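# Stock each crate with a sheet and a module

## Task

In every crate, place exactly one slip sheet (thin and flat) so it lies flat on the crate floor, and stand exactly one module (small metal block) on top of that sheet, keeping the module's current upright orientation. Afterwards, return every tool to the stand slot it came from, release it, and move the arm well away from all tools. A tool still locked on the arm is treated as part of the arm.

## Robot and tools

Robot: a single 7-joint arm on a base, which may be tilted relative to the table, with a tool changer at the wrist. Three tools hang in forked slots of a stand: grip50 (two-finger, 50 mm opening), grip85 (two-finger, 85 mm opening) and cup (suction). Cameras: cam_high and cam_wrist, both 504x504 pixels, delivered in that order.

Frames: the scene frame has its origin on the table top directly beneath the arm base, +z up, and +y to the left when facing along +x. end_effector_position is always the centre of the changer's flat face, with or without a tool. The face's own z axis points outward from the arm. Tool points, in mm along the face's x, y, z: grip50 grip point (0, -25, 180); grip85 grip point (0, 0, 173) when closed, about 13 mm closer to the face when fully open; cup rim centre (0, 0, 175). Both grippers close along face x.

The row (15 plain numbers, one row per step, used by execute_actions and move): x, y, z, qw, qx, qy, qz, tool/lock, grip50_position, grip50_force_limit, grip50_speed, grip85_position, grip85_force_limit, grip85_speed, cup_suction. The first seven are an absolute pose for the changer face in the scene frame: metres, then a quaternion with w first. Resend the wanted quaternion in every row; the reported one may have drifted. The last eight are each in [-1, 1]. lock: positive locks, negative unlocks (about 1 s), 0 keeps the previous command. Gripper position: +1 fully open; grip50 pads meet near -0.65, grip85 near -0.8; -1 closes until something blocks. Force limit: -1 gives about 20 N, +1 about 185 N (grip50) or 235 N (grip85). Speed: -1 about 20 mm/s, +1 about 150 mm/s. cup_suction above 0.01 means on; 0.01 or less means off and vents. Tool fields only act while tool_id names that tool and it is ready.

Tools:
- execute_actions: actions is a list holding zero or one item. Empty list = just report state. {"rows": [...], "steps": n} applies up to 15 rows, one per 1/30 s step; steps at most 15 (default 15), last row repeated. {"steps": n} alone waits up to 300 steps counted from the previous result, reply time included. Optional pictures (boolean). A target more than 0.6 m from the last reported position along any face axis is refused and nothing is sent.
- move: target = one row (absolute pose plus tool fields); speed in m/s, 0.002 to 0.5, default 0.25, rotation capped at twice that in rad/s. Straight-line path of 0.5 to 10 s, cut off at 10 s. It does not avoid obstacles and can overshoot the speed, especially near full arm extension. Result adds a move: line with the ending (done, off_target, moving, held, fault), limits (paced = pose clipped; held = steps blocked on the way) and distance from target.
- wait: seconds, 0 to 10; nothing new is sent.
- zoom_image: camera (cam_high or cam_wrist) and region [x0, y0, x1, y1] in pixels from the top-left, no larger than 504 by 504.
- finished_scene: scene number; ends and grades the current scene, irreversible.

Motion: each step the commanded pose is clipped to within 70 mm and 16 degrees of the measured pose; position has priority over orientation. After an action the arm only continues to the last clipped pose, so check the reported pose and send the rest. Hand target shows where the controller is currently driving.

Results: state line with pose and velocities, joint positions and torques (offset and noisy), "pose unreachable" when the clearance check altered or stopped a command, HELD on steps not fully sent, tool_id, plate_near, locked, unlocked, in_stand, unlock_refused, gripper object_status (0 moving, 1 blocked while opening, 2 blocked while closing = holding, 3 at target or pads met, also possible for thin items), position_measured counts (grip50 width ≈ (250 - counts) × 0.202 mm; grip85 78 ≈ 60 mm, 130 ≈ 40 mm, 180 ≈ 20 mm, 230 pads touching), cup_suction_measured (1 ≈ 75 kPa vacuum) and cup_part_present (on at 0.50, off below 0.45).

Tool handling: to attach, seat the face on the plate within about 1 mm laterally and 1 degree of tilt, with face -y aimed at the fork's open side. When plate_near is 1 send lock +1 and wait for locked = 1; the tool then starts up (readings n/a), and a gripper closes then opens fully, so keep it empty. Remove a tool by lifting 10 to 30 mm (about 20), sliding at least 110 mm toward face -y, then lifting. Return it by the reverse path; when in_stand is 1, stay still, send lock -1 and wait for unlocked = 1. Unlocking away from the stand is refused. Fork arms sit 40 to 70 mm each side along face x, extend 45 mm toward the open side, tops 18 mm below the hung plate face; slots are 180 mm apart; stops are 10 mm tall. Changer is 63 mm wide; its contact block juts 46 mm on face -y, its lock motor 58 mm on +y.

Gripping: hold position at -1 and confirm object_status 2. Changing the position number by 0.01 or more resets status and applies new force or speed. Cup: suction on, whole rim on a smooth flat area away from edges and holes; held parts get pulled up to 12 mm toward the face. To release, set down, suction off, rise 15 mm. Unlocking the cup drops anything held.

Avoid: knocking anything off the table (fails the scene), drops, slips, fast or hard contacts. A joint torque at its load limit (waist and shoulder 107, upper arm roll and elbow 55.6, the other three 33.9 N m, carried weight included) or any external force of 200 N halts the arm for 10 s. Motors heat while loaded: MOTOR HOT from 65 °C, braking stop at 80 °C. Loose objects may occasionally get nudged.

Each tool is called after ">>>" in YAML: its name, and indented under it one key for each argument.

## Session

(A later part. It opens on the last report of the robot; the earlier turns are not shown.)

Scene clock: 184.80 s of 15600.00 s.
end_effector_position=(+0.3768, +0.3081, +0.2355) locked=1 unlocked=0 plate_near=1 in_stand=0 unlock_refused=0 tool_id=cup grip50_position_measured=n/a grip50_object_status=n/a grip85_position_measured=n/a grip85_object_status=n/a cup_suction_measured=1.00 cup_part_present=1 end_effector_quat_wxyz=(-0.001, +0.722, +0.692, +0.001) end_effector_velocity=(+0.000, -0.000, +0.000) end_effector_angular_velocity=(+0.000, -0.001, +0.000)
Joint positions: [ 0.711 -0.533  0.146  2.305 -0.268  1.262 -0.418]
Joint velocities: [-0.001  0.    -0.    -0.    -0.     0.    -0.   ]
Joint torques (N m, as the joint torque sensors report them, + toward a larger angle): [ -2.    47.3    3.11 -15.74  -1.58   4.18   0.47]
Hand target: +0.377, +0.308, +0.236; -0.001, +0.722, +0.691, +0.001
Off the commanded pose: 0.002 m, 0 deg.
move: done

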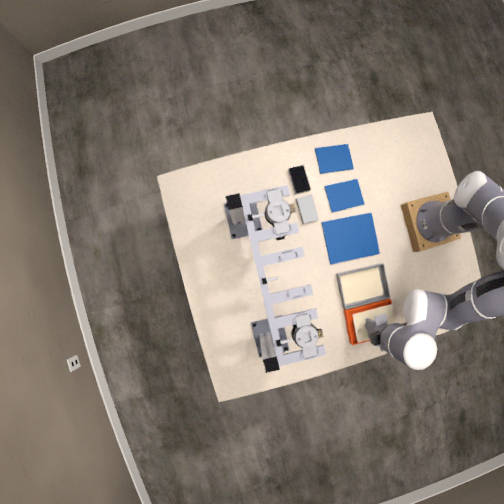

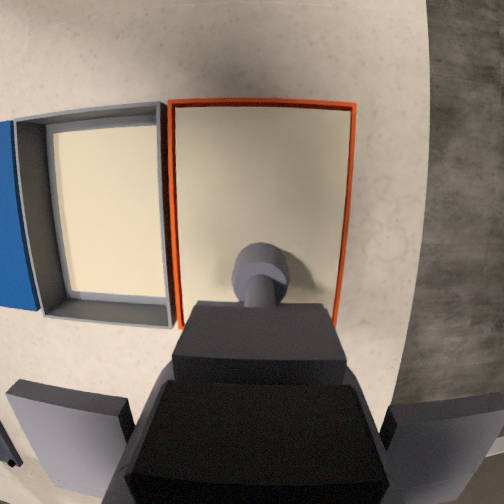

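>>> move:
  target: [0.38,0.307,0.173,0,0.7223,0.6915,0,0,1,0,0,1,0,0,1]
  speed: 0.04

>>> move:
  target: [0.38,0.307,0.174,0,0.7223,0.6915,0,0,1,0,0,1,0,0,0]
  speed: 0.002

>>> move:
  target: [0.38,0.307,0.24,0,0.7223,0.6915,0,0,1,0,0,1,0,0,0]
  speed: 0.08

>>> move:
  target: [0.51,0.033,0.384,0,0.7234,0.6905,0,0,1,0,0,1,0,0,0]

>>> move:
  target: [0.636,0.0275,0.384,0,0.7234,0.6905,0,0,1,0,0,1,0,0,0]
  speed: 0.1

>>> move:
  target: [0.636,0.0275,0.3635,0,0.7234,0.6905,0,0,1,0,0,1,0,0,0]
  speed: 0.02

>>> execute_actions:
  actions:
    - {"rows":[[0.636,0.0275,0.3635,0,0.7234,0.6905,0,-1,1,0,0,1,0,0,0]]}
  pictures: false

>>> execute_actions:
  actions:
    - {"steps": 24}
  pictures: false

Scene clock: 195.93 s of 15600.00 s.
end_effector_position=(+0.3800, +0.3071, +0.1728) locked=1 unlocked=0 plate_near=1 in_stand=0 unlock_refused=0 tool_id=cup grip50_position_measured=n/a grip50_object_status=n/a grip85_position_measured=n/a grip85_object_status=n/a cup_suction_measured=1.00 cup_part_present=1 end_effector_quat_wxyz=(-0.000, +0.722, +0.692, -0.000) end_effector_velocity=(+0.000, +0.000, +0.000) end_effector_angular_velocity=(+0.000, -0.001, +0.002)
Joint positions: [ 0.773 -0.706  0.055  2.289 -0.307  1.425 -0.391]
Joint velocities: [-0.     0.001  0.     0.    -0.001 -0.    -0.   ]
Joint torques (N m, as the joint torque sensors report them, + toward a larger angle): [  0.85  49.72   1.7  -13.73  -0.61   4.49   0.55]
Hand target: +0.380, +0.307, +0.173; -0.000, +0.722, +0.692, -0.000
Off the commanded pose: 0.000 m, 0 deg.
move: done

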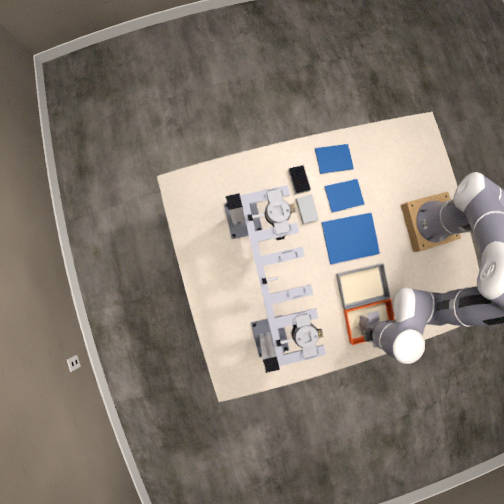

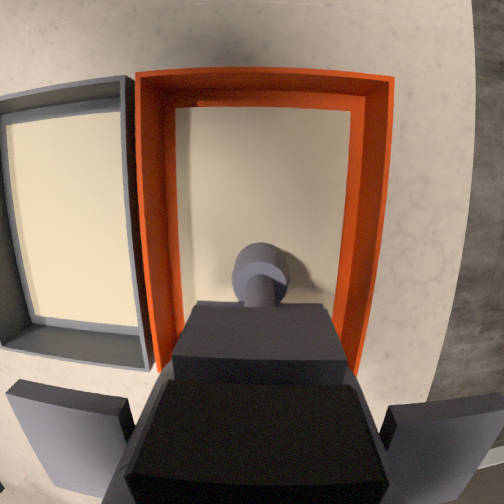

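Scene clock: 196.77 s of 15600.00 s.
end_effector_position=(+0.3803, +0.3074, +0.1745) locked=1 unlocked=0 plate_near=1 in_stand=0 unlock_refused=0 tool_id=cup grip50_position_measured=n/a grip50_object_status=n/a grip85_position_measured=n/a grip85_object_status=n/a cup_suction_measured=0.01 cup_part_present=0 end_effector_quat_wxyz=(-0.000, +0.722, +0.692, +0.001) end_effector_velocity=(-0.000, -0.000, -0.000) end_effector_angular_velocity=(-0.000, +0.000, +0.001)
Joint positions: [ 0.772 -0.702  0.056  2.29  -0.307  1.423 -0.391]
Joint velocities: [-0.     0.     0.    -0.     0.    -0.    -0.001]
Joint torques (N m, as the joint torque sensors report them, + toward a larger angle): [ -0.83  44.37   3.04 -11.03  -0.64   3.55   0.49]
Hand target: +0.380, +0.307, +0.174; +0.000, +0.722, +0.692, +0.000
Off the commanded pose: 0.001 m, 0 deg.
move: done

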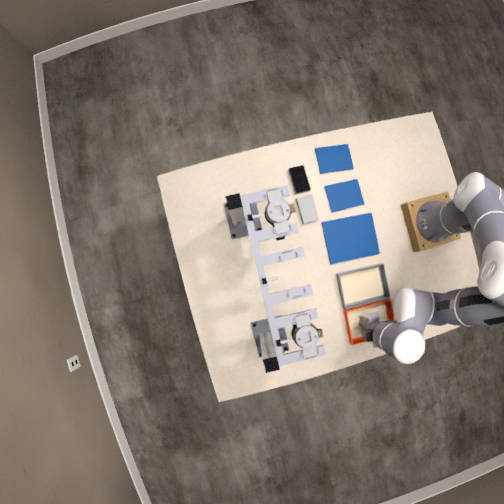

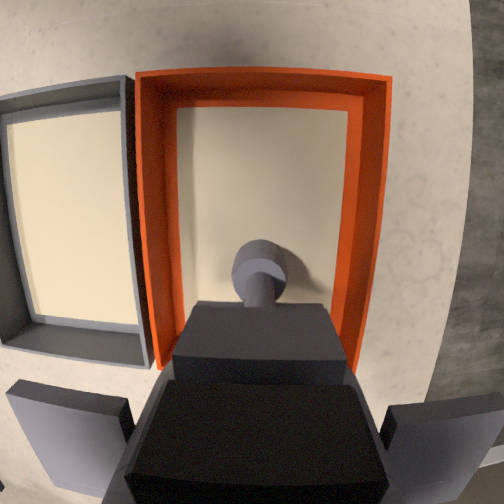

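Scene clock: 197.87 s of 15600.00 s.
end_effector_position=(+0.3800, +0.3068, +0.2402) locked=1 unlocked=0 plate_near=1 in_stand=0 unlock_refused=0 tool_id=cup grip50_position_measured=n/a grip50_object_status=n/a grip85_position_measured=n/a grip85_object_status=n/a cup_suction_measured=0.01 cup_part_present=0 end_effector_quat_wxyz=(+0.000, +0.723, +0.691, +0.000) end_effector_velocity=(-0.000, -0.000, -0.000) end_effector_angular_velocity=(-0.001, +0.001, +0.001)
Joint positions: [ 0.703 -0.522  0.15   2.299 -0.263  1.243 -0.427]
Joint velocities: [-0.    -0.001  0.    -0.    -0.001 -0.001 -0.   ]
Joint torques (N m, as the joint torque sensors report them, + toward a larger angle): [ -1.72  46.19   4.25 -16.72  -1.56   4.28  -0.27]
Hand target: +0.380, +0.307, +0.240; +0.000, +0.722, +0.691, +0.000
Off the commanded pose: 0.000 m, 0 deg.
move: done

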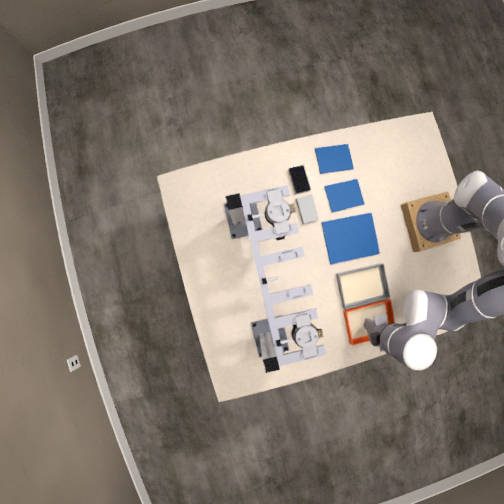

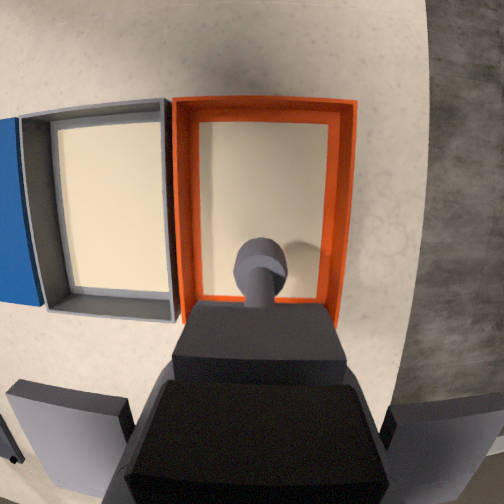

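Scene clock: 199.57 s of 15600.00 s.
end_effector_position=(+0.5105, +0.0322, +0.3845) locked=1 unlocked=0 plate_near=1 in_stand=0 unlock_refused=0 tool_id=cup grip50_position_measured=n/a grip50_object_status=n/a grip85_position_measured=n/a grip85_object_status=n/a cup_suction_measured=0.01 cup_part_present=0 end_effector_quat_wxyz=(+0.001, +0.723, +0.690, -0.000) end_effector_velocity=(+0.000, +0.000, +0.000) end_effector_angular_velocity=(+0.000, -0.000, +0.000)
Joint positions: [ 0.169 -0.208  0.103  2.151 -0.038  0.799 -1.209]
Joint velocities: [ 0. -0.  0. -0. -0.  0.  0.]
Joint torques (N m, as the joint torque sensors report them, + toward a larger angle): [  0.74  42.93   1.56 -26.95  -3.54   4.07   1.11]
Hand target: +0.510, +0.032, +0.384; +0.001, +0.723, +0.690, -0.001
Off the commanded pose: 0.001 m, 0 deg.
move: done

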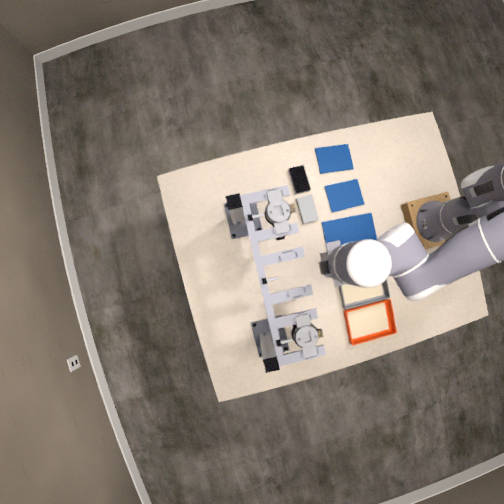

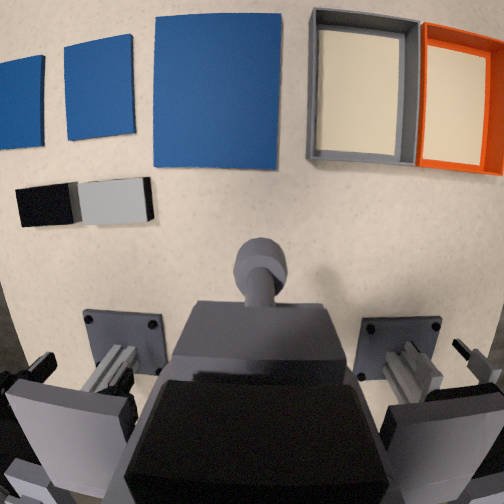

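Scene clock: 201.10 s of 15600.00 s.
end_effector_position=(+0.6361, +0.0277, +0.3845) locked=1 unlocked=0 plate_near=1 in_stand=0 unlock_refused=0 tool_id=cup grip50_position_measured=n/a grip50_object_status=n/a grip85_position_measured=n/a grip85_object_status=n/a cup_suction_measured=0.01 cup_part_present=0 end_effector_quat_wxyz=(+0.000, +0.723, +0.690, -0.000) end_effector_velocity=(+0.000, -0.000, +0.001) end_effector_angular_velocity=(-0.001, -0.001, +0.001)
Joint positions: [ 0.158 -0.464  0.055  1.764 -0.035  0.668 -1.278]
Joint velocities: [ 0.     0.001 -0.    -0.    -0.001 -0.    -0.   ]
Joint torques (N m, as the joint torque sensors report them, + toward a larger angle): [ -1.52  58.04   1.32 -29.53  -3.76   4.18  -0.23]
Hand target: +0.636, +0.028, +0.384; +0.000, +0.723, +0.690, -0.000
Off the commanded pose: 0.001 m, 0 deg.
move: done

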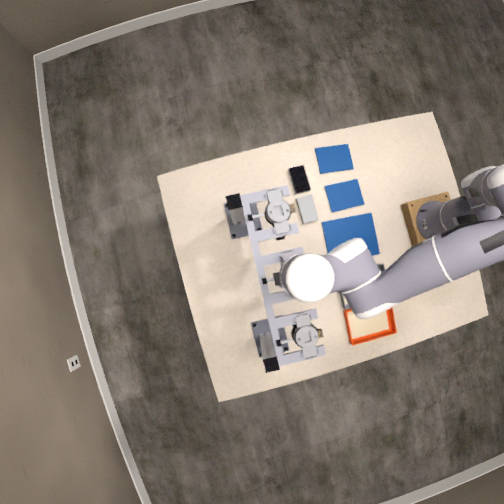

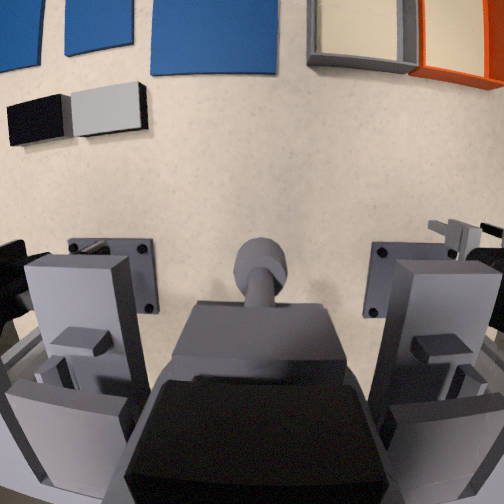

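Scene clock: 202.37 s of 15600.00 s.
end_effector_position=(+0.6365, +0.0276, +0.3643) locked=1 unlocked=0 plate_near=1 in_stand=1 unlock_refused=0 tool_id=cup grip50_position_measured=n/a grip50_object_status=n/a grip85_position_measured=n/a grip85_object_status=n/a cup_suction_measured=0.01 cup_part_present=0 end_effector_quat_wxyz=(+0.001, +0.723, +0.691, +0.001) end_effector_velocity=(-0.000, +0.000, -0.000) end_effector_angular_velocity=(+0.000, +0.000, -0.001)
Joint positions: [ 0.158 -0.495  0.054  1.779 -0.037  0.716 -1.278]
Joint velocities: [-0.    -0.     0.    -0.     0.     0.     0.001]
Joint torques (N m, as the joint torque sensors report them, + toward a larger angle): [ -1.09  53.32   0.97 -26.93  -3.54   3.61   0.99]
Hand target: +0.636, +0.028, +0.363; -0.000, +0.723, +0.690, +0.000
Off the commanded pose: 0.001 m, 0 deg.
move: done

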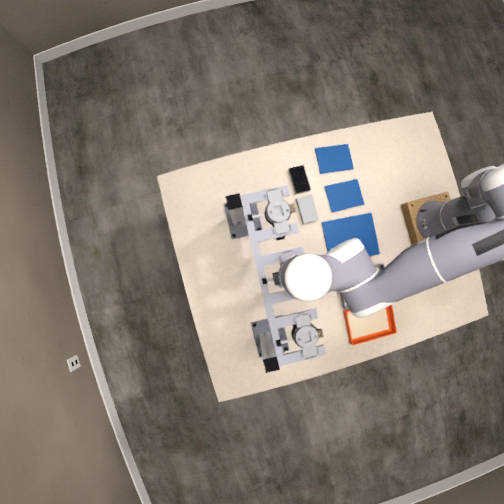

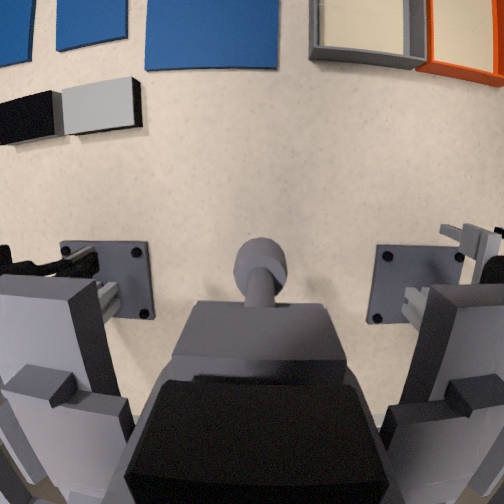

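Scene clock: 202.87 s of 15600.00 s.
end_effector_position=(+0.6364, +0.0276, +0.3642) locked=0 unlocked=0 plate_near=1 in_stand=1 unlock_refused=0 tool_id=none grip50_position_measured=n/a grip50_object_status=n/a grip85_position_measured=n/a grip85_object_status=n/a cup_suction_measured=n/a cup_part_present=n/a end_effector_quat_wxyz=(+0.000, +0.723, +0.691, +0.001) end_effector_velocity=(+0.000, +0.000, +0.000) end_effector_angular_velocity=(-0.000, -0.001, +0.000)
Joint positions: [ 0.158 -0.494  0.054  1.78  -0.037  0.716 -1.278]
Joint velocities: [ 0.     0.    -0.    -0.    -0.001  0.001  0.   ]
Joint torques (N m, as the joint torque sensors report them, + toward a larger angle): [ -0.94  49.5    1.19 -23.38  -3.05   2.76   1.2 ]
Hand target: +0.636, +0.027, +0.363; +0.000, +0.723, +0.690, +0.000
Off the commanded pose: 0.001 m, 0 deg.
Steps of this call (steps 1 to 15: all 15 steps of this action). Readings (end_effector_position | what the end effector reports):
1: (+0.6364, +0.0276, +0.3641) | locked=1 unlocked=0 plate_near=1 in_stand=1 unlock_refused=0 tool_id=cup grip50_position_measured=n/a grip50_object_status=n/a grip85_position_measured=n/a grip85_object_status=n/a cup_suction_measured=0.01 cup_part_present=0
2: (+0.6364, +0.0276, +0.3641) | locked=1 unlocked=0 plate_near=1 in_stand=1 unlock_refused=0 tool_id=cup grip50_position_measured=n/a grip50_object_status=n/a grip85_position_measured=n/a grip85_object_status=n/a cup_suction_measured=0.01 cup_part_present=0
4: (+0.6364, +0.0276, +0.3641) | locked=1 unlocked=0 plate_near=1 in_stand=1 unlock_refused=0 tool_id=cup grip50_position_measured=n/a grip50_object_status=n/a grip85_position_measured=n/a grip85_object_status=n/a cup_suction_measured=0.01 cup_part_present=0
8: (+0.6364, +0.0276, +0.3642) | locked=0 unlocked=0 plate_near=1 in_stand=1 unlock_refused=0 tool_id=none grip50_position_measured=n/a grip50_object_status=n/a grip85_position_measured=n/a grip85_object_status=n/a cup_suction_measured=n/a cup_part_present=n/a
15: the state above

Scene clock: 203.67 s of 15600.00 s.
end_effector_position=(+0.6364, +0.0276, +0.3642) locked=0 unlocked=1 plate_near=1 in_stand=1 unlock_refused=0 tool_id=none grip50_position_measured=n/a grip50_object_status=n/a grip85_position_measured=n/a grip85_object_status=n/a cup_suction_measured=n/a cup_part_present=n/a end_effector_quat_wxyz=(+0.000, +0.723, +0.691, +0.001) end_effector_velocity=(+0.000, +0.000, +0.000) end_effector_angular_velocity=(+0.000, -0.000, -0.000)
Joint positions: [ 0.158 -0.494  0.054  1.78  -0.037  0.716 -1.278]
Joint velocities: [ 0.  0.  0. -0. -0. -0.  0.]
Joint torques (N m, as the joint torque sensors report them, + toward a larger angle): [ -1.66  49.5    1.43 -22.86  -3.2    2.92   0.94]
Hand target: +0.636, +0.027, +0.363; +0.000, +0.723, +0.690, +0.000
Off the commanded pose: 0.001 m, 0 deg.
Steps of this call (steps 1 to 24: nothing new was sent). Readings (end_effector_position | what the end effector reports):
1: (+0.6364, +0.0276, +0.3642) | locked=0 unlocked=0 plate_near=1 in_stand=1 unlock_refused=0 tool_id=none grip50_position_measured=n/a grip50_object_status=n/a grip85_position_measured=n/a grip85_object_status=n/a cup_suction_measured=n/a cup_part_present=n/a
2: (+0.6364, +0.0276, +0.3642) | locked=0 unlocked=0 plate_near=1 in_stand=1 unlock_refused=0 tool_id=none grip50_position_measured=n/a grip50_object_status=n/a grip85_position_measured=n/a grip85_object_status=n/a cup_suction_measured=n/a cup_part_present=n/a
4: (+0.6364, +0.0276, +0.3642) | locked=0 unlocked=0 plate_near=1 in_stand=1 unlock_refused=0 tool_id=none grip50_position_measured=n/a grip50_object_status=n/a grip85_position_measured=n/a grip85_object_status=n/a cup_suction_measured=n/a cup_part_present=n/a
8: (+0.6364, +0.0276, +0.3642) | locked=0 unlocked=0 plate_near=1 in_stand=1 unlock_refused=0 tool_id=none grip50_position_measured=n/a grip50_object_status=n/a grip85_position_measured=n/a grip85_object_status=n/a cup_suction_measured=n/a cup_part_present=n/a
24: the state above

>>> move:
  target: [0.636,0.0275,0.39,0,0.7234,0.6905,0,0,1,0,0,1,0,0,0]
  speed: 0.08

>>> move:
  target: [0.6288,-0.1527,0.385,0,0.7254,0.6884,0,0,1,0,0,1,0,0,0]
  speed: 0.15

>>> move:
  target: [0.6288,-0.1527,0.363,0,0.7254,0.6884,0,0,1,0,0,1,0,0,0]
  speed: 0.02

>>> execute_actions:
  actions:
    - {"rows":[[0.6288,-0.1527,0.3635,0,0.7254,0.6884,0,1,1,0,0,1,0,0,0]]}
  pictures: false

>>> execute_actions:
  actions:
    - {"steps": 22}
  pictures: false

>>> move:
  target: [0.6288,-0.1527,0.384,0,0.7254,0.6884,0,0,1,0,0,1,0,0,0]
  speed: 0.05

>>> move:
  target: [0.49,-0.1455,0.384,0,0.7254,0.6884,0,0,1,0,0,1,0,0,0]
  speed: 0.12

>>> move:
  target: [0.483,-0.178,0.26,0,1,0,0,0,1,0,0,0.8,0,0,0]
  speed: 0.4

Scene clock: 212.23 s of 15600.00 s.
end_effector_position=(+0.6360, +0.0275, +0.3902) locked=0 unlocked=1 plate_near=0 in_stand=0 unlock_refused=0 tool_id=none grip50_position_measured=n/a grip50_object_status=n/a grip85_position_measured=n/a grip85_object_status=n/a cup_suction_measured=n/a cup_part_present=n/a end_effector_quat_wxyz=(+0.000, +0.724, +0.690, +0.000) end_effector_velocity=(+0.000, -0.000, -0.000) end_effector_angular_velocity=(-0.000, +0.000, -0.000)
Joint positions: [ 0.156 -0.455  0.057  1.76  -0.034  0.656 -1.278]
Joint velocities: [-0. -0.  0. -0. -0.  0.  0.]
Joint torques (N m, as the joint torque sensors report them, + toward a larger angle): [ -1.99  52.45   1.72 -26.76  -3.24   3.08  -0.58]
Hand target: +0.636, +0.027, +0.390; +0.000, +0.723, +0.690, -0.000
Off the commanded pose: 0.000 m, 0 deg.
move: done

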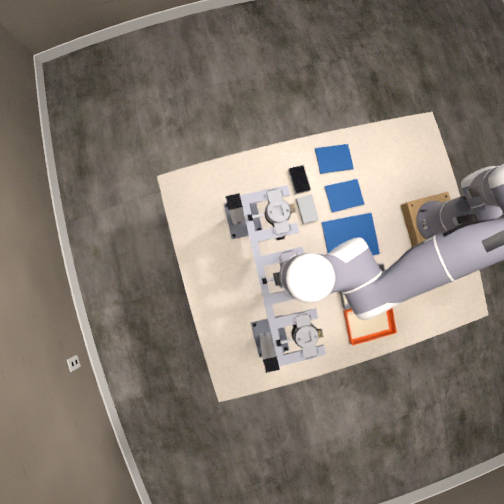

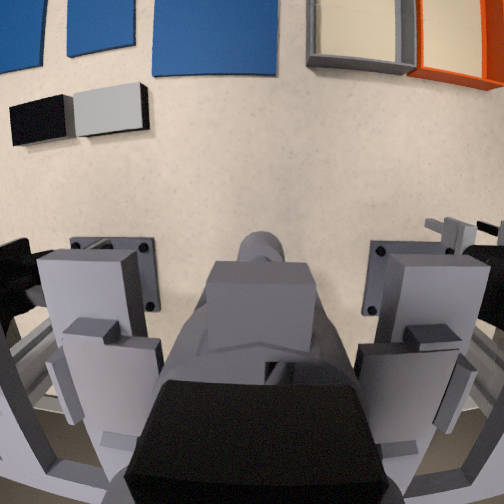

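Scene clock: 213.73 s of 15600.00 s.
end_effector_position=(+0.6291, -0.1531, +0.3849) locked=0 unlocked=1 plate_near=0 in_stand=0 unlock_refused=0 tool_id=none grip50_position_measured=n/a grip50_object_status=n/a grip85_position_measured=n/a grip85_object_status=n/a cup_suction_measured=n/a cup_part_present=n/a end_effector_quat_wxyz=(+0.000, +0.725, +0.688, -0.001) end_effector_velocity=(+0.000, -0.000, +0.000) end_effector_angular_velocity=(-0.000, +0.000, +0.001)
Joint positions: [-0.075 -0.482 -0.008  1.728  0.005  0.65  -1.586]
Joint velocities: [-0. -0. -0. -0. -0. -0. -0.]
Joint torques (N m, as the joint torque sensors report them, + toward a larger angle): [  0.13  54.13   0.74 -28.06  -3.41   3.12   0.39]
Hand target: +0.629, -0.153, +0.385; +0.000, +0.725, +0.688, -0.000
Off the commanded pose: 0.000 m, 0 deg.
move: done

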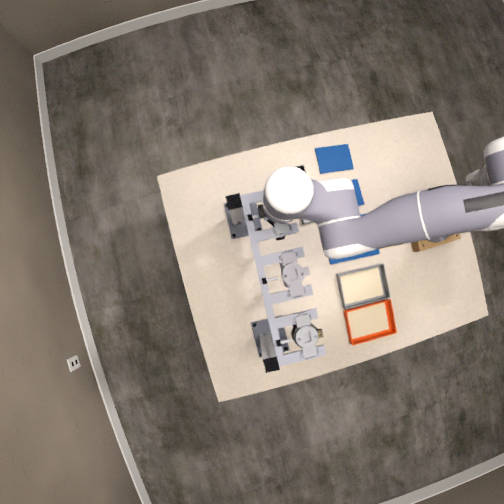

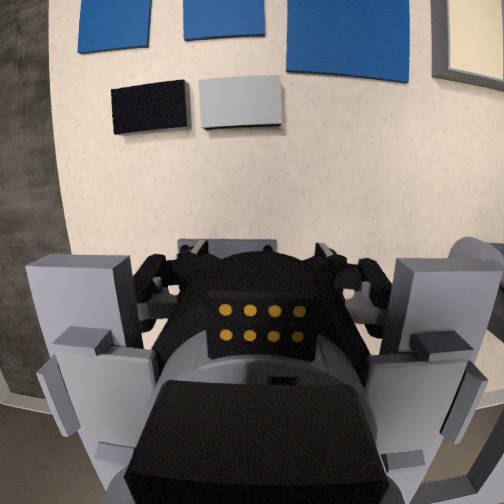

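Scene clock: 215.07 s of 15600.00 s.
end_effector_position=(+0.6295, -0.1527, +0.3641) locked=0 unlocked=1 plate_near=1 in_stand=1 unlock_refused=0 tool_id=none grip50_position_measured=n/a grip50_object_status=n/a grip85_position_measured=n/a grip85_object_status=n/a cup_suction_measured=n/a cup_part_present=n/a end_effector_quat_wxyz=(+0.001, +0.725, +0.688, +0.001) end_effector_velocity=(+0.000, -0.000, +0.000) end_effector_angular_velocity=(-0.000, +0.000, -0.000)
Joint positions: [-0.075 -0.512 -0.008  1.743  0.006  0.699 -1.586]
Joint velocities: [-0.  0. -0. -0. -0. -0. -0.]
Joint torques (N m, as the joint torque sensors report them, + toward a larger angle): [ -2.39  47.75   0.99 -21.89  -2.95   2.69  -0.03]
Hand target: +0.629, -0.153, +0.363; -0.000, +0.725, +0.688, +0.000
Off the commanded pose: 0.001 m, 0 deg.
move: done

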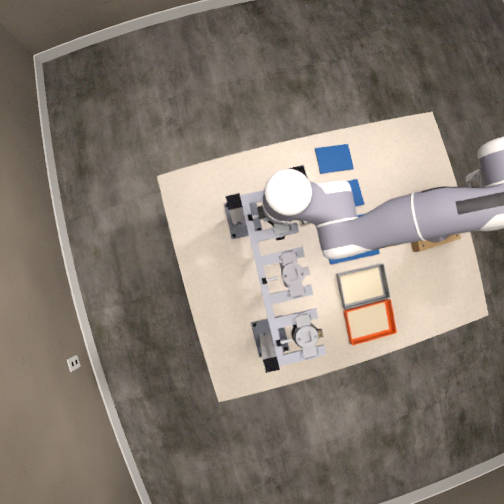

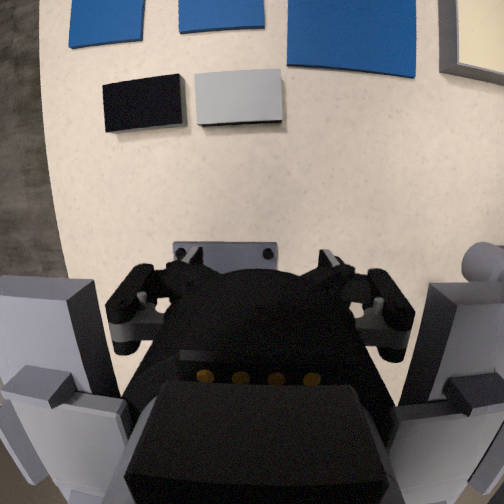

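Scene clock: 215.57 s of 15600.00 s.
end_effector_position=(+0.6293, -0.1527, +0.3642) locked=0 unlocked=0 plate_near=1 in_stand=1 unlock_refused=0 tool_id=none grip50_position_measured=n/a grip50_object_status=n/a grip85_position_measured=n/a grip85_object_status=n/a cup_suction_measured=n/a cup_part_present=n/a end_effector_quat_wxyz=(+0.001, +0.725, +0.688, +0.001) end_effector_velocity=(+0.000, -0.000, +0.000) end_effector_angular_velocity=(+0.000, -0.001, +0.000)
Joint positions: [-0.075 -0.512 -0.008  1.743  0.006  0.698 -1.586]
Joint velocities: [-0.    -0.     0.    -0.     0.     0.001 -0.   ]
Joint torques (N m, as the joint torque sensors report them, + toward a larger angle): [ -2.3   51.64   1.02 -22.71  -3.1    2.34  -0.38]
Hand target: +0.629, -0.153, +0.363; +0.000, +0.725, +0.688, -0.000
Off the commanded pose: 0.001 m, 0 deg.
Steps of this call (steps 1 to 15: all 15 steps of this action). Readings (end_effector_position | what the end effector reports):
1: (+0.6295, -0.1527, +0.3642) | locked=0 unlocked=0 plate_near=1 in_stand=1 unlock_refused=0 tool_id=none grip50_position_measured=n/a grip50_object_status=n/a grip85_position_measured=n/a grip85_object_status=n/a cup_suction_measured=n/a cup_part_present=n/a
2: (+0.6293, -0.1527, +0.3643) | locked=0 unlocked=0 plate_near=1 in_stand=1 unlock_refused=0 tool_id=none grip50_position_measured=n/a grip50_object_status=n/a grip85_position_measured=n/a grip85_object_status=n/a cup_suction_measured=n/a cup_part_present=n/a
4: (+0.6293, -0.1527, +0.3642) | locked=0 unlocked=0 plate_near=1 in_stand=1 unlock_refused=0 tool_id=none grip50_position_measured=n/a grip50_object_status=n/a grip85_position_measured=n/a grip85_object_status=n/a cup_suction_measured=n/a cup_part_present=n/a
8: (+0.6293, -0.1527, +0.3642) | locked=0 unlocked=0 plate_near=1 in_stand=1 unlock_refused=0 tool_id=none grip50_position_measured=n/a grip50_object_status=n/a grip85_position_measured=n/a grip85_object_status=n/a cup_suction_measured=n/a cup_part_present=n/a
15: the state above

Scene clock: 216.30 s of 15600.00 s.
end_effector_position=(+0.6294, -0.1527, +0.3644) locked=1 unlocked=0 plate_near=1 in_stand=1 unlock_refused=0 tool_id=grip85 grip50_position_measured=n/a grip50_object_status=n/a grip85_position_measured=n/a grip85_object_status=n/a cup_suction_measured=n/a cup_part_present=n/a end_effector_quat_wxyz=(+0.001, +0.725, +0.688, +0.001) end_effector_velocity=(+0.000, +0.000, +0.000) end_effector_angular_velocity=(+0.000, -0.000, -0.001)
Joint positions: [-0.075 -0.512 -0.008  1.743  0.006  0.699 -1.586]
Joint velocities: [ 0.    -0.     0.    -0.     0.     0.     0.001]
Joint torques (N m, as the joint torque sensors report them, + toward a larger angle): [ -2.11  58.36   0.34 -27.47  -3.33   3.6   -0.2 ]
Hand target: +0.629, -0.153, +0.363; +0.000, +0.725, +0.688, -0.000
Off the commanded pose: 0.001 m, 0 deg.
Steps of this call (steps 1 to 22: nothing new was sent). Readings (end_effector_position | what the end effector reports):
1: (+0.6293, -0.1527, +0.3642) | locked=0 unlocked=0 plate_near=1 in_stand=1 unlock_refused=0 tool_id=none grip50_position_measured=n/a grip50_object_status=n/a grip85_position_measured=n/a grip85_object_status=n/a cup_suction_measured=n/a cup_part_present=n/a
2: (+0.6293, -0.1527, +0.3642) | locked=0 unlocked=0 plate_near=1 in_stand=1 unlock_refused=0 tool_id=none grip50_position_measured=n/a grip50_object_status=n/a grip85_position_measured=n/a grip85_object_status=n/a cup_suction_measured=n/a cup_part_present=n/a
4: (+0.6293, -0.1527, +0.3642) | locked=0 unlocked=0 plate_near=1 in_stand=1 unlock_refused=0 tool_id=none grip50_position_measured=n/a grip50_object_status=n/a grip85_position_measured=n/a grip85_object_status=n/a cup_suction_measured=n/a cup_part_present=n/a
8: (+0.6293, -0.1527, +0.3642) | locked=0 unlocked=0 plate_near=1 in_stand=1 unlock_refused=0 tool_id=none grip50_position_measured=n/a grip50_object_status=n/a grip85_position_measured=n/a grip85_object_status=n/a cup_suction_measured=n/a cup_part_present=n/a
22: the state above

Scene clock: 217.00 s of 15600.00 s.
end_effector_position=(+0.6288, -0.1527, +0.3842) locked=1 unlocked=0 plate_near=1 in_stand=0 unlock_refused=0 tool_id=grip85 grip50_position_measured=n/a grip50_object_status=n/a grip85_position_measured=n/a grip85_object_status=n/a cup_suction_measured=n/a cup_part_present=n/a end_effector_quat_wxyz=(+0.000, +0.725, +0.688, +0.000) end_effector_velocity=(-0.000, -0.000, -0.000) end_effector_angular_velocity=(+0.000, +0.001, +0.000)
Joint positions: [-0.075 -0.482 -0.007  1.73   0.006  0.653 -1.586]
Joint velocities: [ 0.    -0.001 -0.    -0.     0.    -0.    -0.   ]
Joint torques (N m, as the joint torque sensors report them, + toward a larger angle): [ -1.15  61.61   0.32 -31.77  -4.4    4.58   0.  ]
Hand target: +0.629, -0.153, +0.384; +0.000, +0.725, +0.688, -0.000
Off the commanded pose: 0.000 m, 0 deg.
move: done

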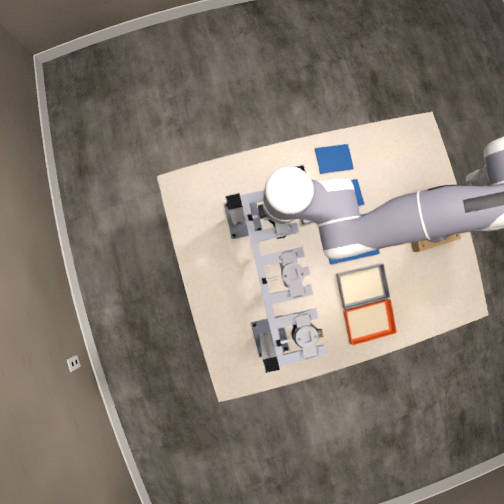

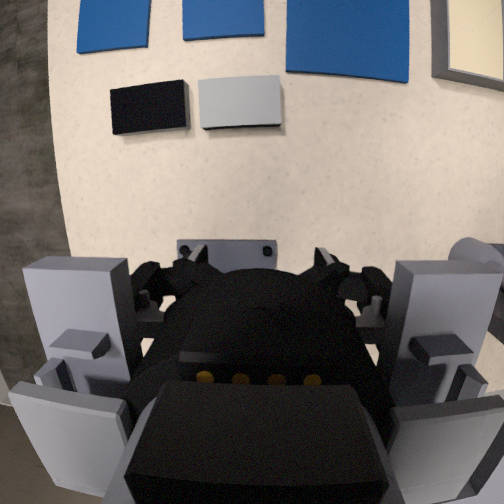

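Scene clock: 218.47 s of 15600.00 s.
end_effector_position=(+0.4900, -0.1458, +0.3834) locked=1 unlocked=0 plate_near=1 in_stand=0 unlock_refused=0 tool_id=grip85 grip50_position_measured=n/a grip50_object_status=n/a grip85_position_measured=n/a grip85_object_status=n/a cup_suction_measured=n/a cup_part_present=n/a end_effector_quat_wxyz=(-0.000, +0.725, +0.688, +0.000) end_effector_velocity=(+0.000, -0.000, -0.001) end_effector_angular_velocity=(-0.000, +0.001, +0.001)
Joint positions: [-0.099 -0.2    0.014  2.159 -0.001  0.801 -1.585]
Joint velocities: [-0.    -0.001 -0.    -0.    -0.001  0.     0.   ]
Joint torques (N m, as the joint torque sensors report them, + toward a larger angle): [ -0.9   44.46  -0.84 -30.99  -4.17   4.92   0.61]
Hand target: +0.490, -0.146, +0.383; -0.000, +0.725, +0.688, +0.000
Off the commanded pose: 0.001 m, 0 deg.
move: done

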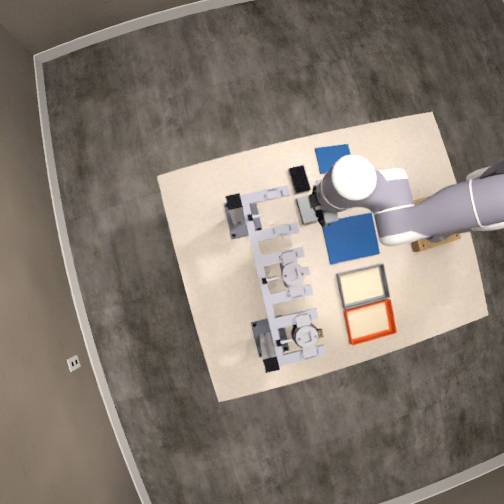

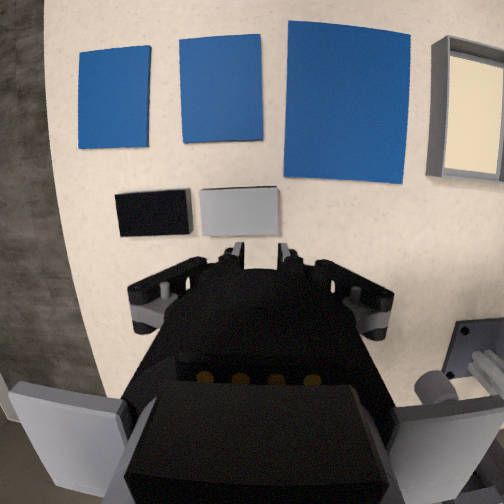

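Scene clock: 220.73 s of 15600.00 s.
end_effector_position=(+0.4835, -0.1778, +0.2596) locked=1 unlocked=0 plate_near=1 in_stand=0 unlock_refused=0 tool_id=grip85 grip50_position_measured=n/a grip50_object_status=n/a grip85_position_measured=28 grip85_object_status=3 cup_suction_measured=n/a cup_part_present=n/a end_effector_quat_wxyz=(-0.000, +1.000, +0.000, -0.000) end_effector_velocity=(+0.000, -0.000, +0.000) end_effector_angular_velocity=(-0.000, -0.000, +0.001)
Joint positions: [ 0.063 -0.494 -0.201  2.185  0.218  1.102 -0.291]
Joint velocities: [-0.  0. -0. -0. -0. -0. -0.]
Joint torques (N m, as the joint torque sensors report them, + toward a larger angle): [ -0.63  50.2   -3.89 -21.54  -3.02   5.04   0.11]
Hand target: +0.484, -0.178, +0.260; -0.000, +1.000, +0.000, -0.000
Off the commanded pose: 0.001 m, 0 deg.
move: done

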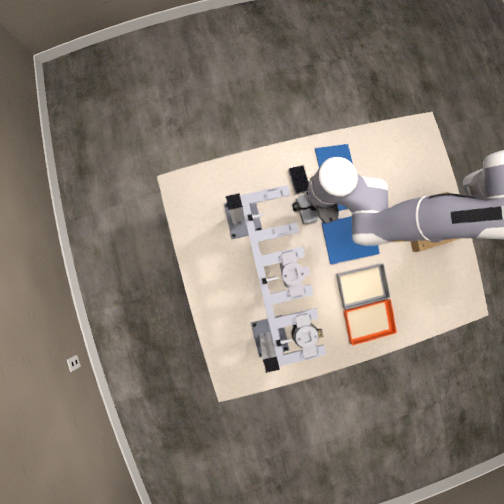

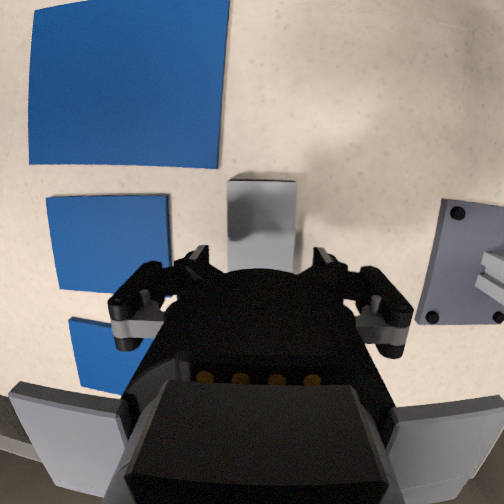

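>>> move:
  target: [0.483,-0.178,0.202,0,1,0,0,0,1,0,0,0.8,0,0,0]
  speed: 0.07

>>> move:
  target: [0.483,-0.178,0.202,0,1,0,0,0,1,0,0,-1,0,-0.5,0]

>>> move:
  target: [0.483,-0.178,0.27,0,1,0,0,0,1,0,0,-1,0,-0.5,0]
  speed: 0.12

>>> move:
  target: [0.358,0.166,0.27,0,0.7223,0.6915,0,0,1,0,0,-1,0,-0.5,0]
  speed: 0.35

>>> move:
  target: [0.358,0.166,0.2085,0,0.7223,0.6915,0,0,1,0,0,-1,0,-0.5,0]
  speed: 0.03

Scene clock: 230.67 s of 15600.00 s.
end_effector_position=(+0.4831, -0.1780, +0.2018) locked=1 unlocked=0 plate_near=1 in_stand=0 unlock_refused=0 tool_id=grip85 grip50_position_measured=n/a grip50_object_status=n/a grip85_position_measured=28 grip85_object_status=3 cup_suction_measured=n/a cup_part_present=n/a end_effector_quat_wxyz=(+0.000, +1.000, -0.000, -0.000) end_effector_velocity=(+0.000, +0.000, +0.000) end_effector_angular_velocity=(+0.000, -0.000, -0.001)
Joint positions: [ 0.027 -0.653 -0.15   2.148  0.275  1.224 -0.332]
Joint velocities: [ 0.     0.001 -0.    -0.     0.001 -0.     0.   ]
Joint torques (N m, as the joint torque sensors report them, + toward a larger angle): [ -2.1   53.33  -3.1  -17.08  -1.7    4.8   -0.37]
Hand target: +0.483, -0.178, +0.202; +0.000, +1.000, +0.000, +0.000
Off the commanded pose: 0.000 m, 0 deg.
move: done

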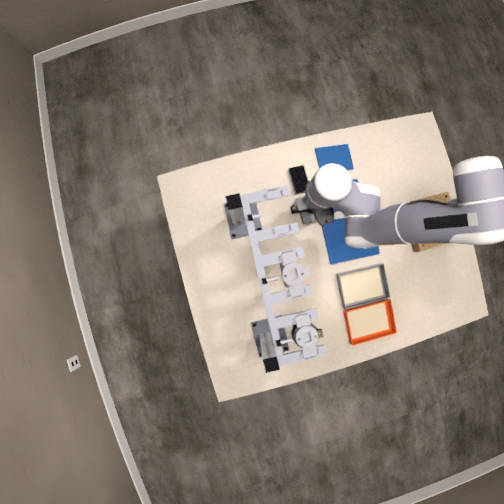

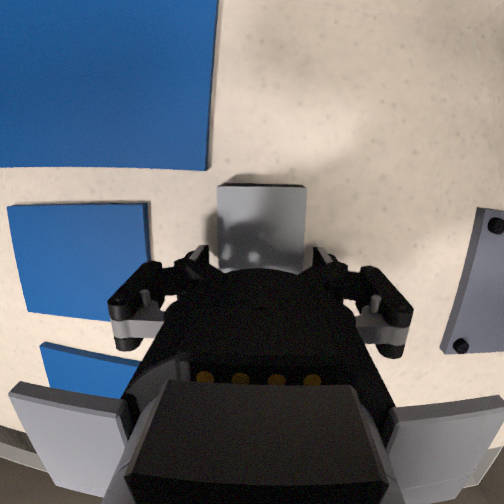

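Scene clock: 231.37 s of 15600.00 s.
end_effector_position=(+0.4833, -0.1780, +0.2023) locked=1 unlocked=0 plate_near=1 in_stand=0 unlock_refused=0 tool_id=grip85 grip50_position_measured=n/a grip50_object_status=n/a grip85_position_measured=81 grip85_object_status=2 cup_suction_measured=n/a cup_part_present=n/a end_effector_quat_wxyz=(+0.000, +1.000, -0.000, +0.000) end_effector_velocity=(-0.000, +0.000, -0.000) end_effector_angular_velocity=(+0.000, -0.000, -0.001)
Joint positions: [ 0.027 -0.652 -0.15   2.148  0.275  1.225 -0.332]
Joint velocities: [ 0.     0.     0.     0.     0.001  0.    -0.   ]
Joint torques (N m, as the joint torque sensors report them, + toward a larger angle): [ -2.02  49.67  -3.17 -15.16  -2.11   4.36  -0.33]
Hand target: +0.483, -0.178, +0.202; +0.000, +1.000, -0.000, -0.000
Off the commanded pose: 0.000 m, 0 deg.
move: done

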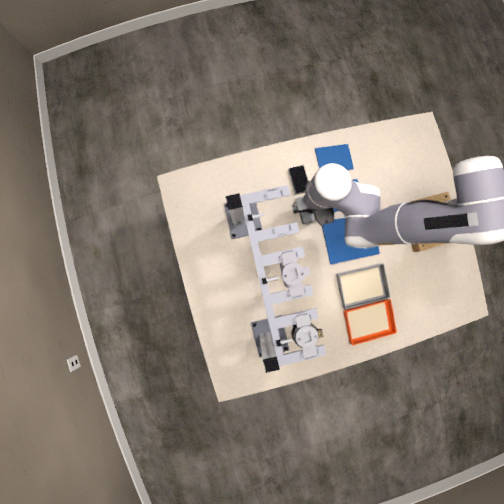

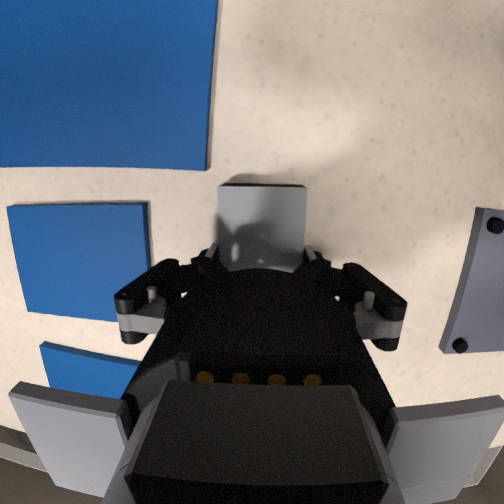

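Scene clock: 232.23 s of 15600.00 s.
end_effector_position=(+0.4827, -0.1781, +0.2701) locked=1 unlocked=0 plate_near=1 in_stand=0 unlock_refused=0 tool_id=grip85 grip50_position_measured=n/a grip50_object_status=n/a grip85_position_measured=81 grip85_object_status=2 cup_suction_measured=n/a cup_part_present=n/a end_effector_quat_wxyz=(+0.000, +1.000, +0.000, -0.000) end_effector_velocity=(-0.000, +0.000, -0.001) end_effector_angular_velocity=(+0.000, +0.001, +0.000)
Joint positions: [ 0.068 -0.465 -0.21   2.192  0.204  1.08  -0.282]
Joint velocities: [ 0.    -0.001 -0.     0.     0.    -0.    -0.   ]
Joint torques (N m, as the joint torque sensors report them, + toward a larger angle): [ -0.55  48.59  -3.85 -21.11  -2.36   4.74   0.67]
Hand target: +0.483, -0.178, +0.270; -0.000, +1.000, -0.000, -0.000
Off the commanded pose: 0.000 m, 0 deg.
move: done

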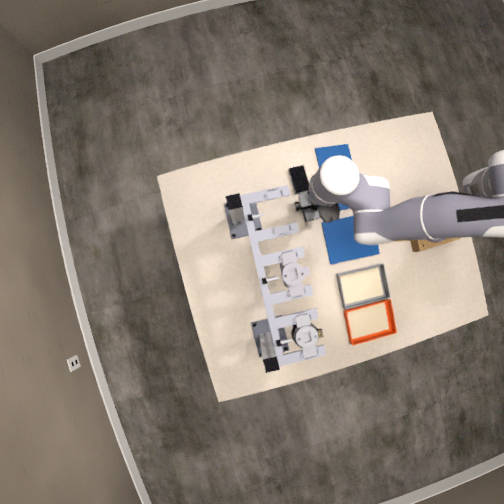

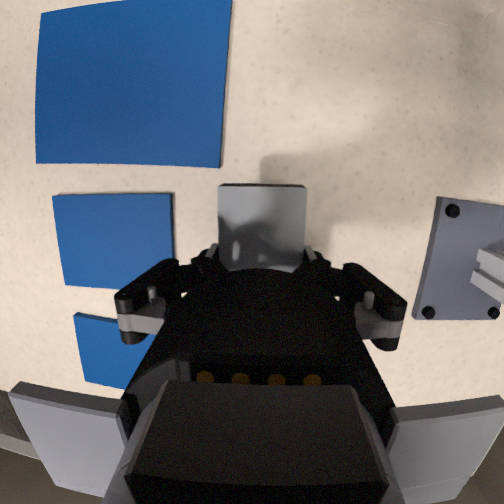

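Scene clock: 234.77 s of 15600.00 s.
end_effector_position=(+0.3570, +0.1667, +0.2696) locked=1 unlocked=0 plate_near=1 in_stand=0 unlock_refused=0 tool_id=grip85 grip50_position_measured=n/a grip50_object_status=n/a grip85_position_measured=81 grip85_object_status=2 cup_suction_measured=n/a cup_part_present=n/a end_effector_quat_wxyz=(-0.001, +0.722, +0.692, +0.001) end_effector_velocity=(+0.000, -0.000, +0.000) end_effector_angular_velocity=(+0.000, -0.000, -0.002)
Joint positions: [ 0.516 -0.307  0.149  2.562 -0.19   1.302 -0.669]
Joint velocities: [-0.001  0.    -0.    -0.     0.     0.     0.   ]
Joint torques (N m, as the joint torque sensors report them, + toward a larger angle): [ -2.35  38.08   1.17 -17.32  -1.48   4.79   0.22]
Hand target: +0.357, +0.167, +0.270; -0.001, +0.722, +0.691, +0.001
Off the commanded pose: 0.001 m, 0 deg.
move: done

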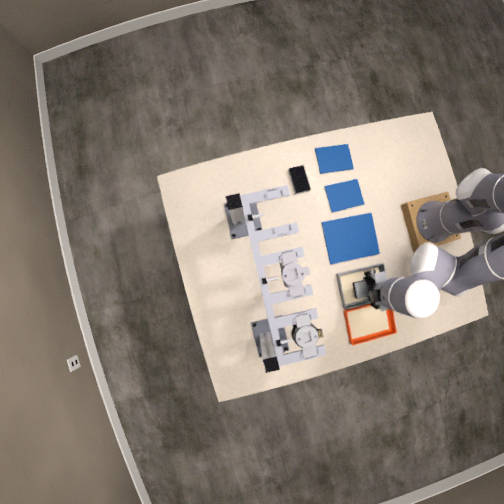

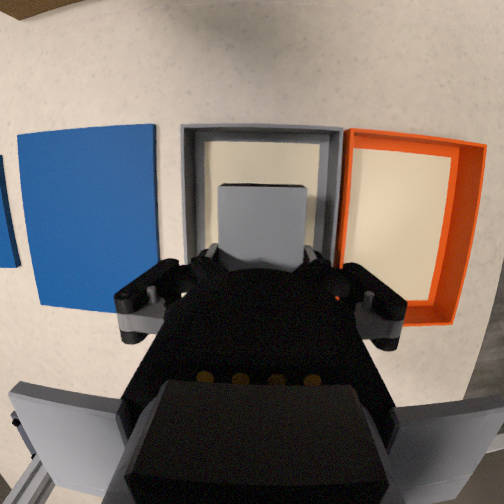

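Scene clock: 237.03 s of 15600.00 s.
end_effector_position=(+0.3579, +0.1661, +0.2082) locked=1 unlocked=0 plate_near=1 in_stand=0 unlock_refused=0 tool_id=grip85 grip50_position_measured=n/a grip50_object_status=n/a grip85_position_measured=81 grip85_object_status=2 cup_suction_measured=n/a cup_part_present=n/a end_effector_quat_wxyz=(-0.000, +0.722, +0.692, -0.000) end_effector_velocity=(+0.000, +0.000, +0.000) end_effector_angular_velocity=(+0.000, -0.000, +0.000)
Joint positions: [ 0.627 -0.529  0.001  2.578 -0.263  1.544 -0.619]
Joint velocities: [-0.     0.001  0.     0.    -0.    -0.    -0.   ]
Joint torques (N m, as the joint torque sensors report them, + toward a larger angle): [ -0.16  41.23   0.15 -11.27   0.17   5.28   0.88]
Hand target: +0.358, +0.166, +0.208; -0.000, +0.722, +0.692, +0.000
Off the commanded pose: 0.000 m, 0 deg.
move: done

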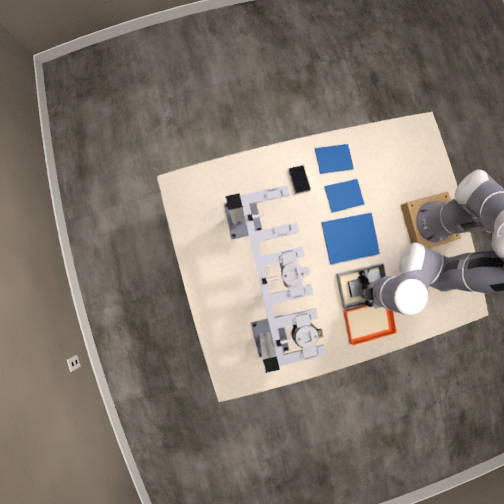

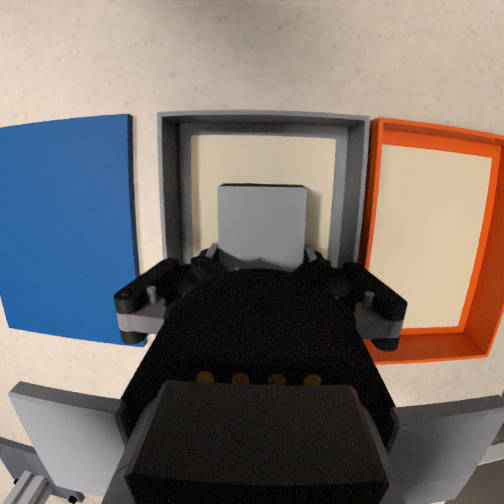

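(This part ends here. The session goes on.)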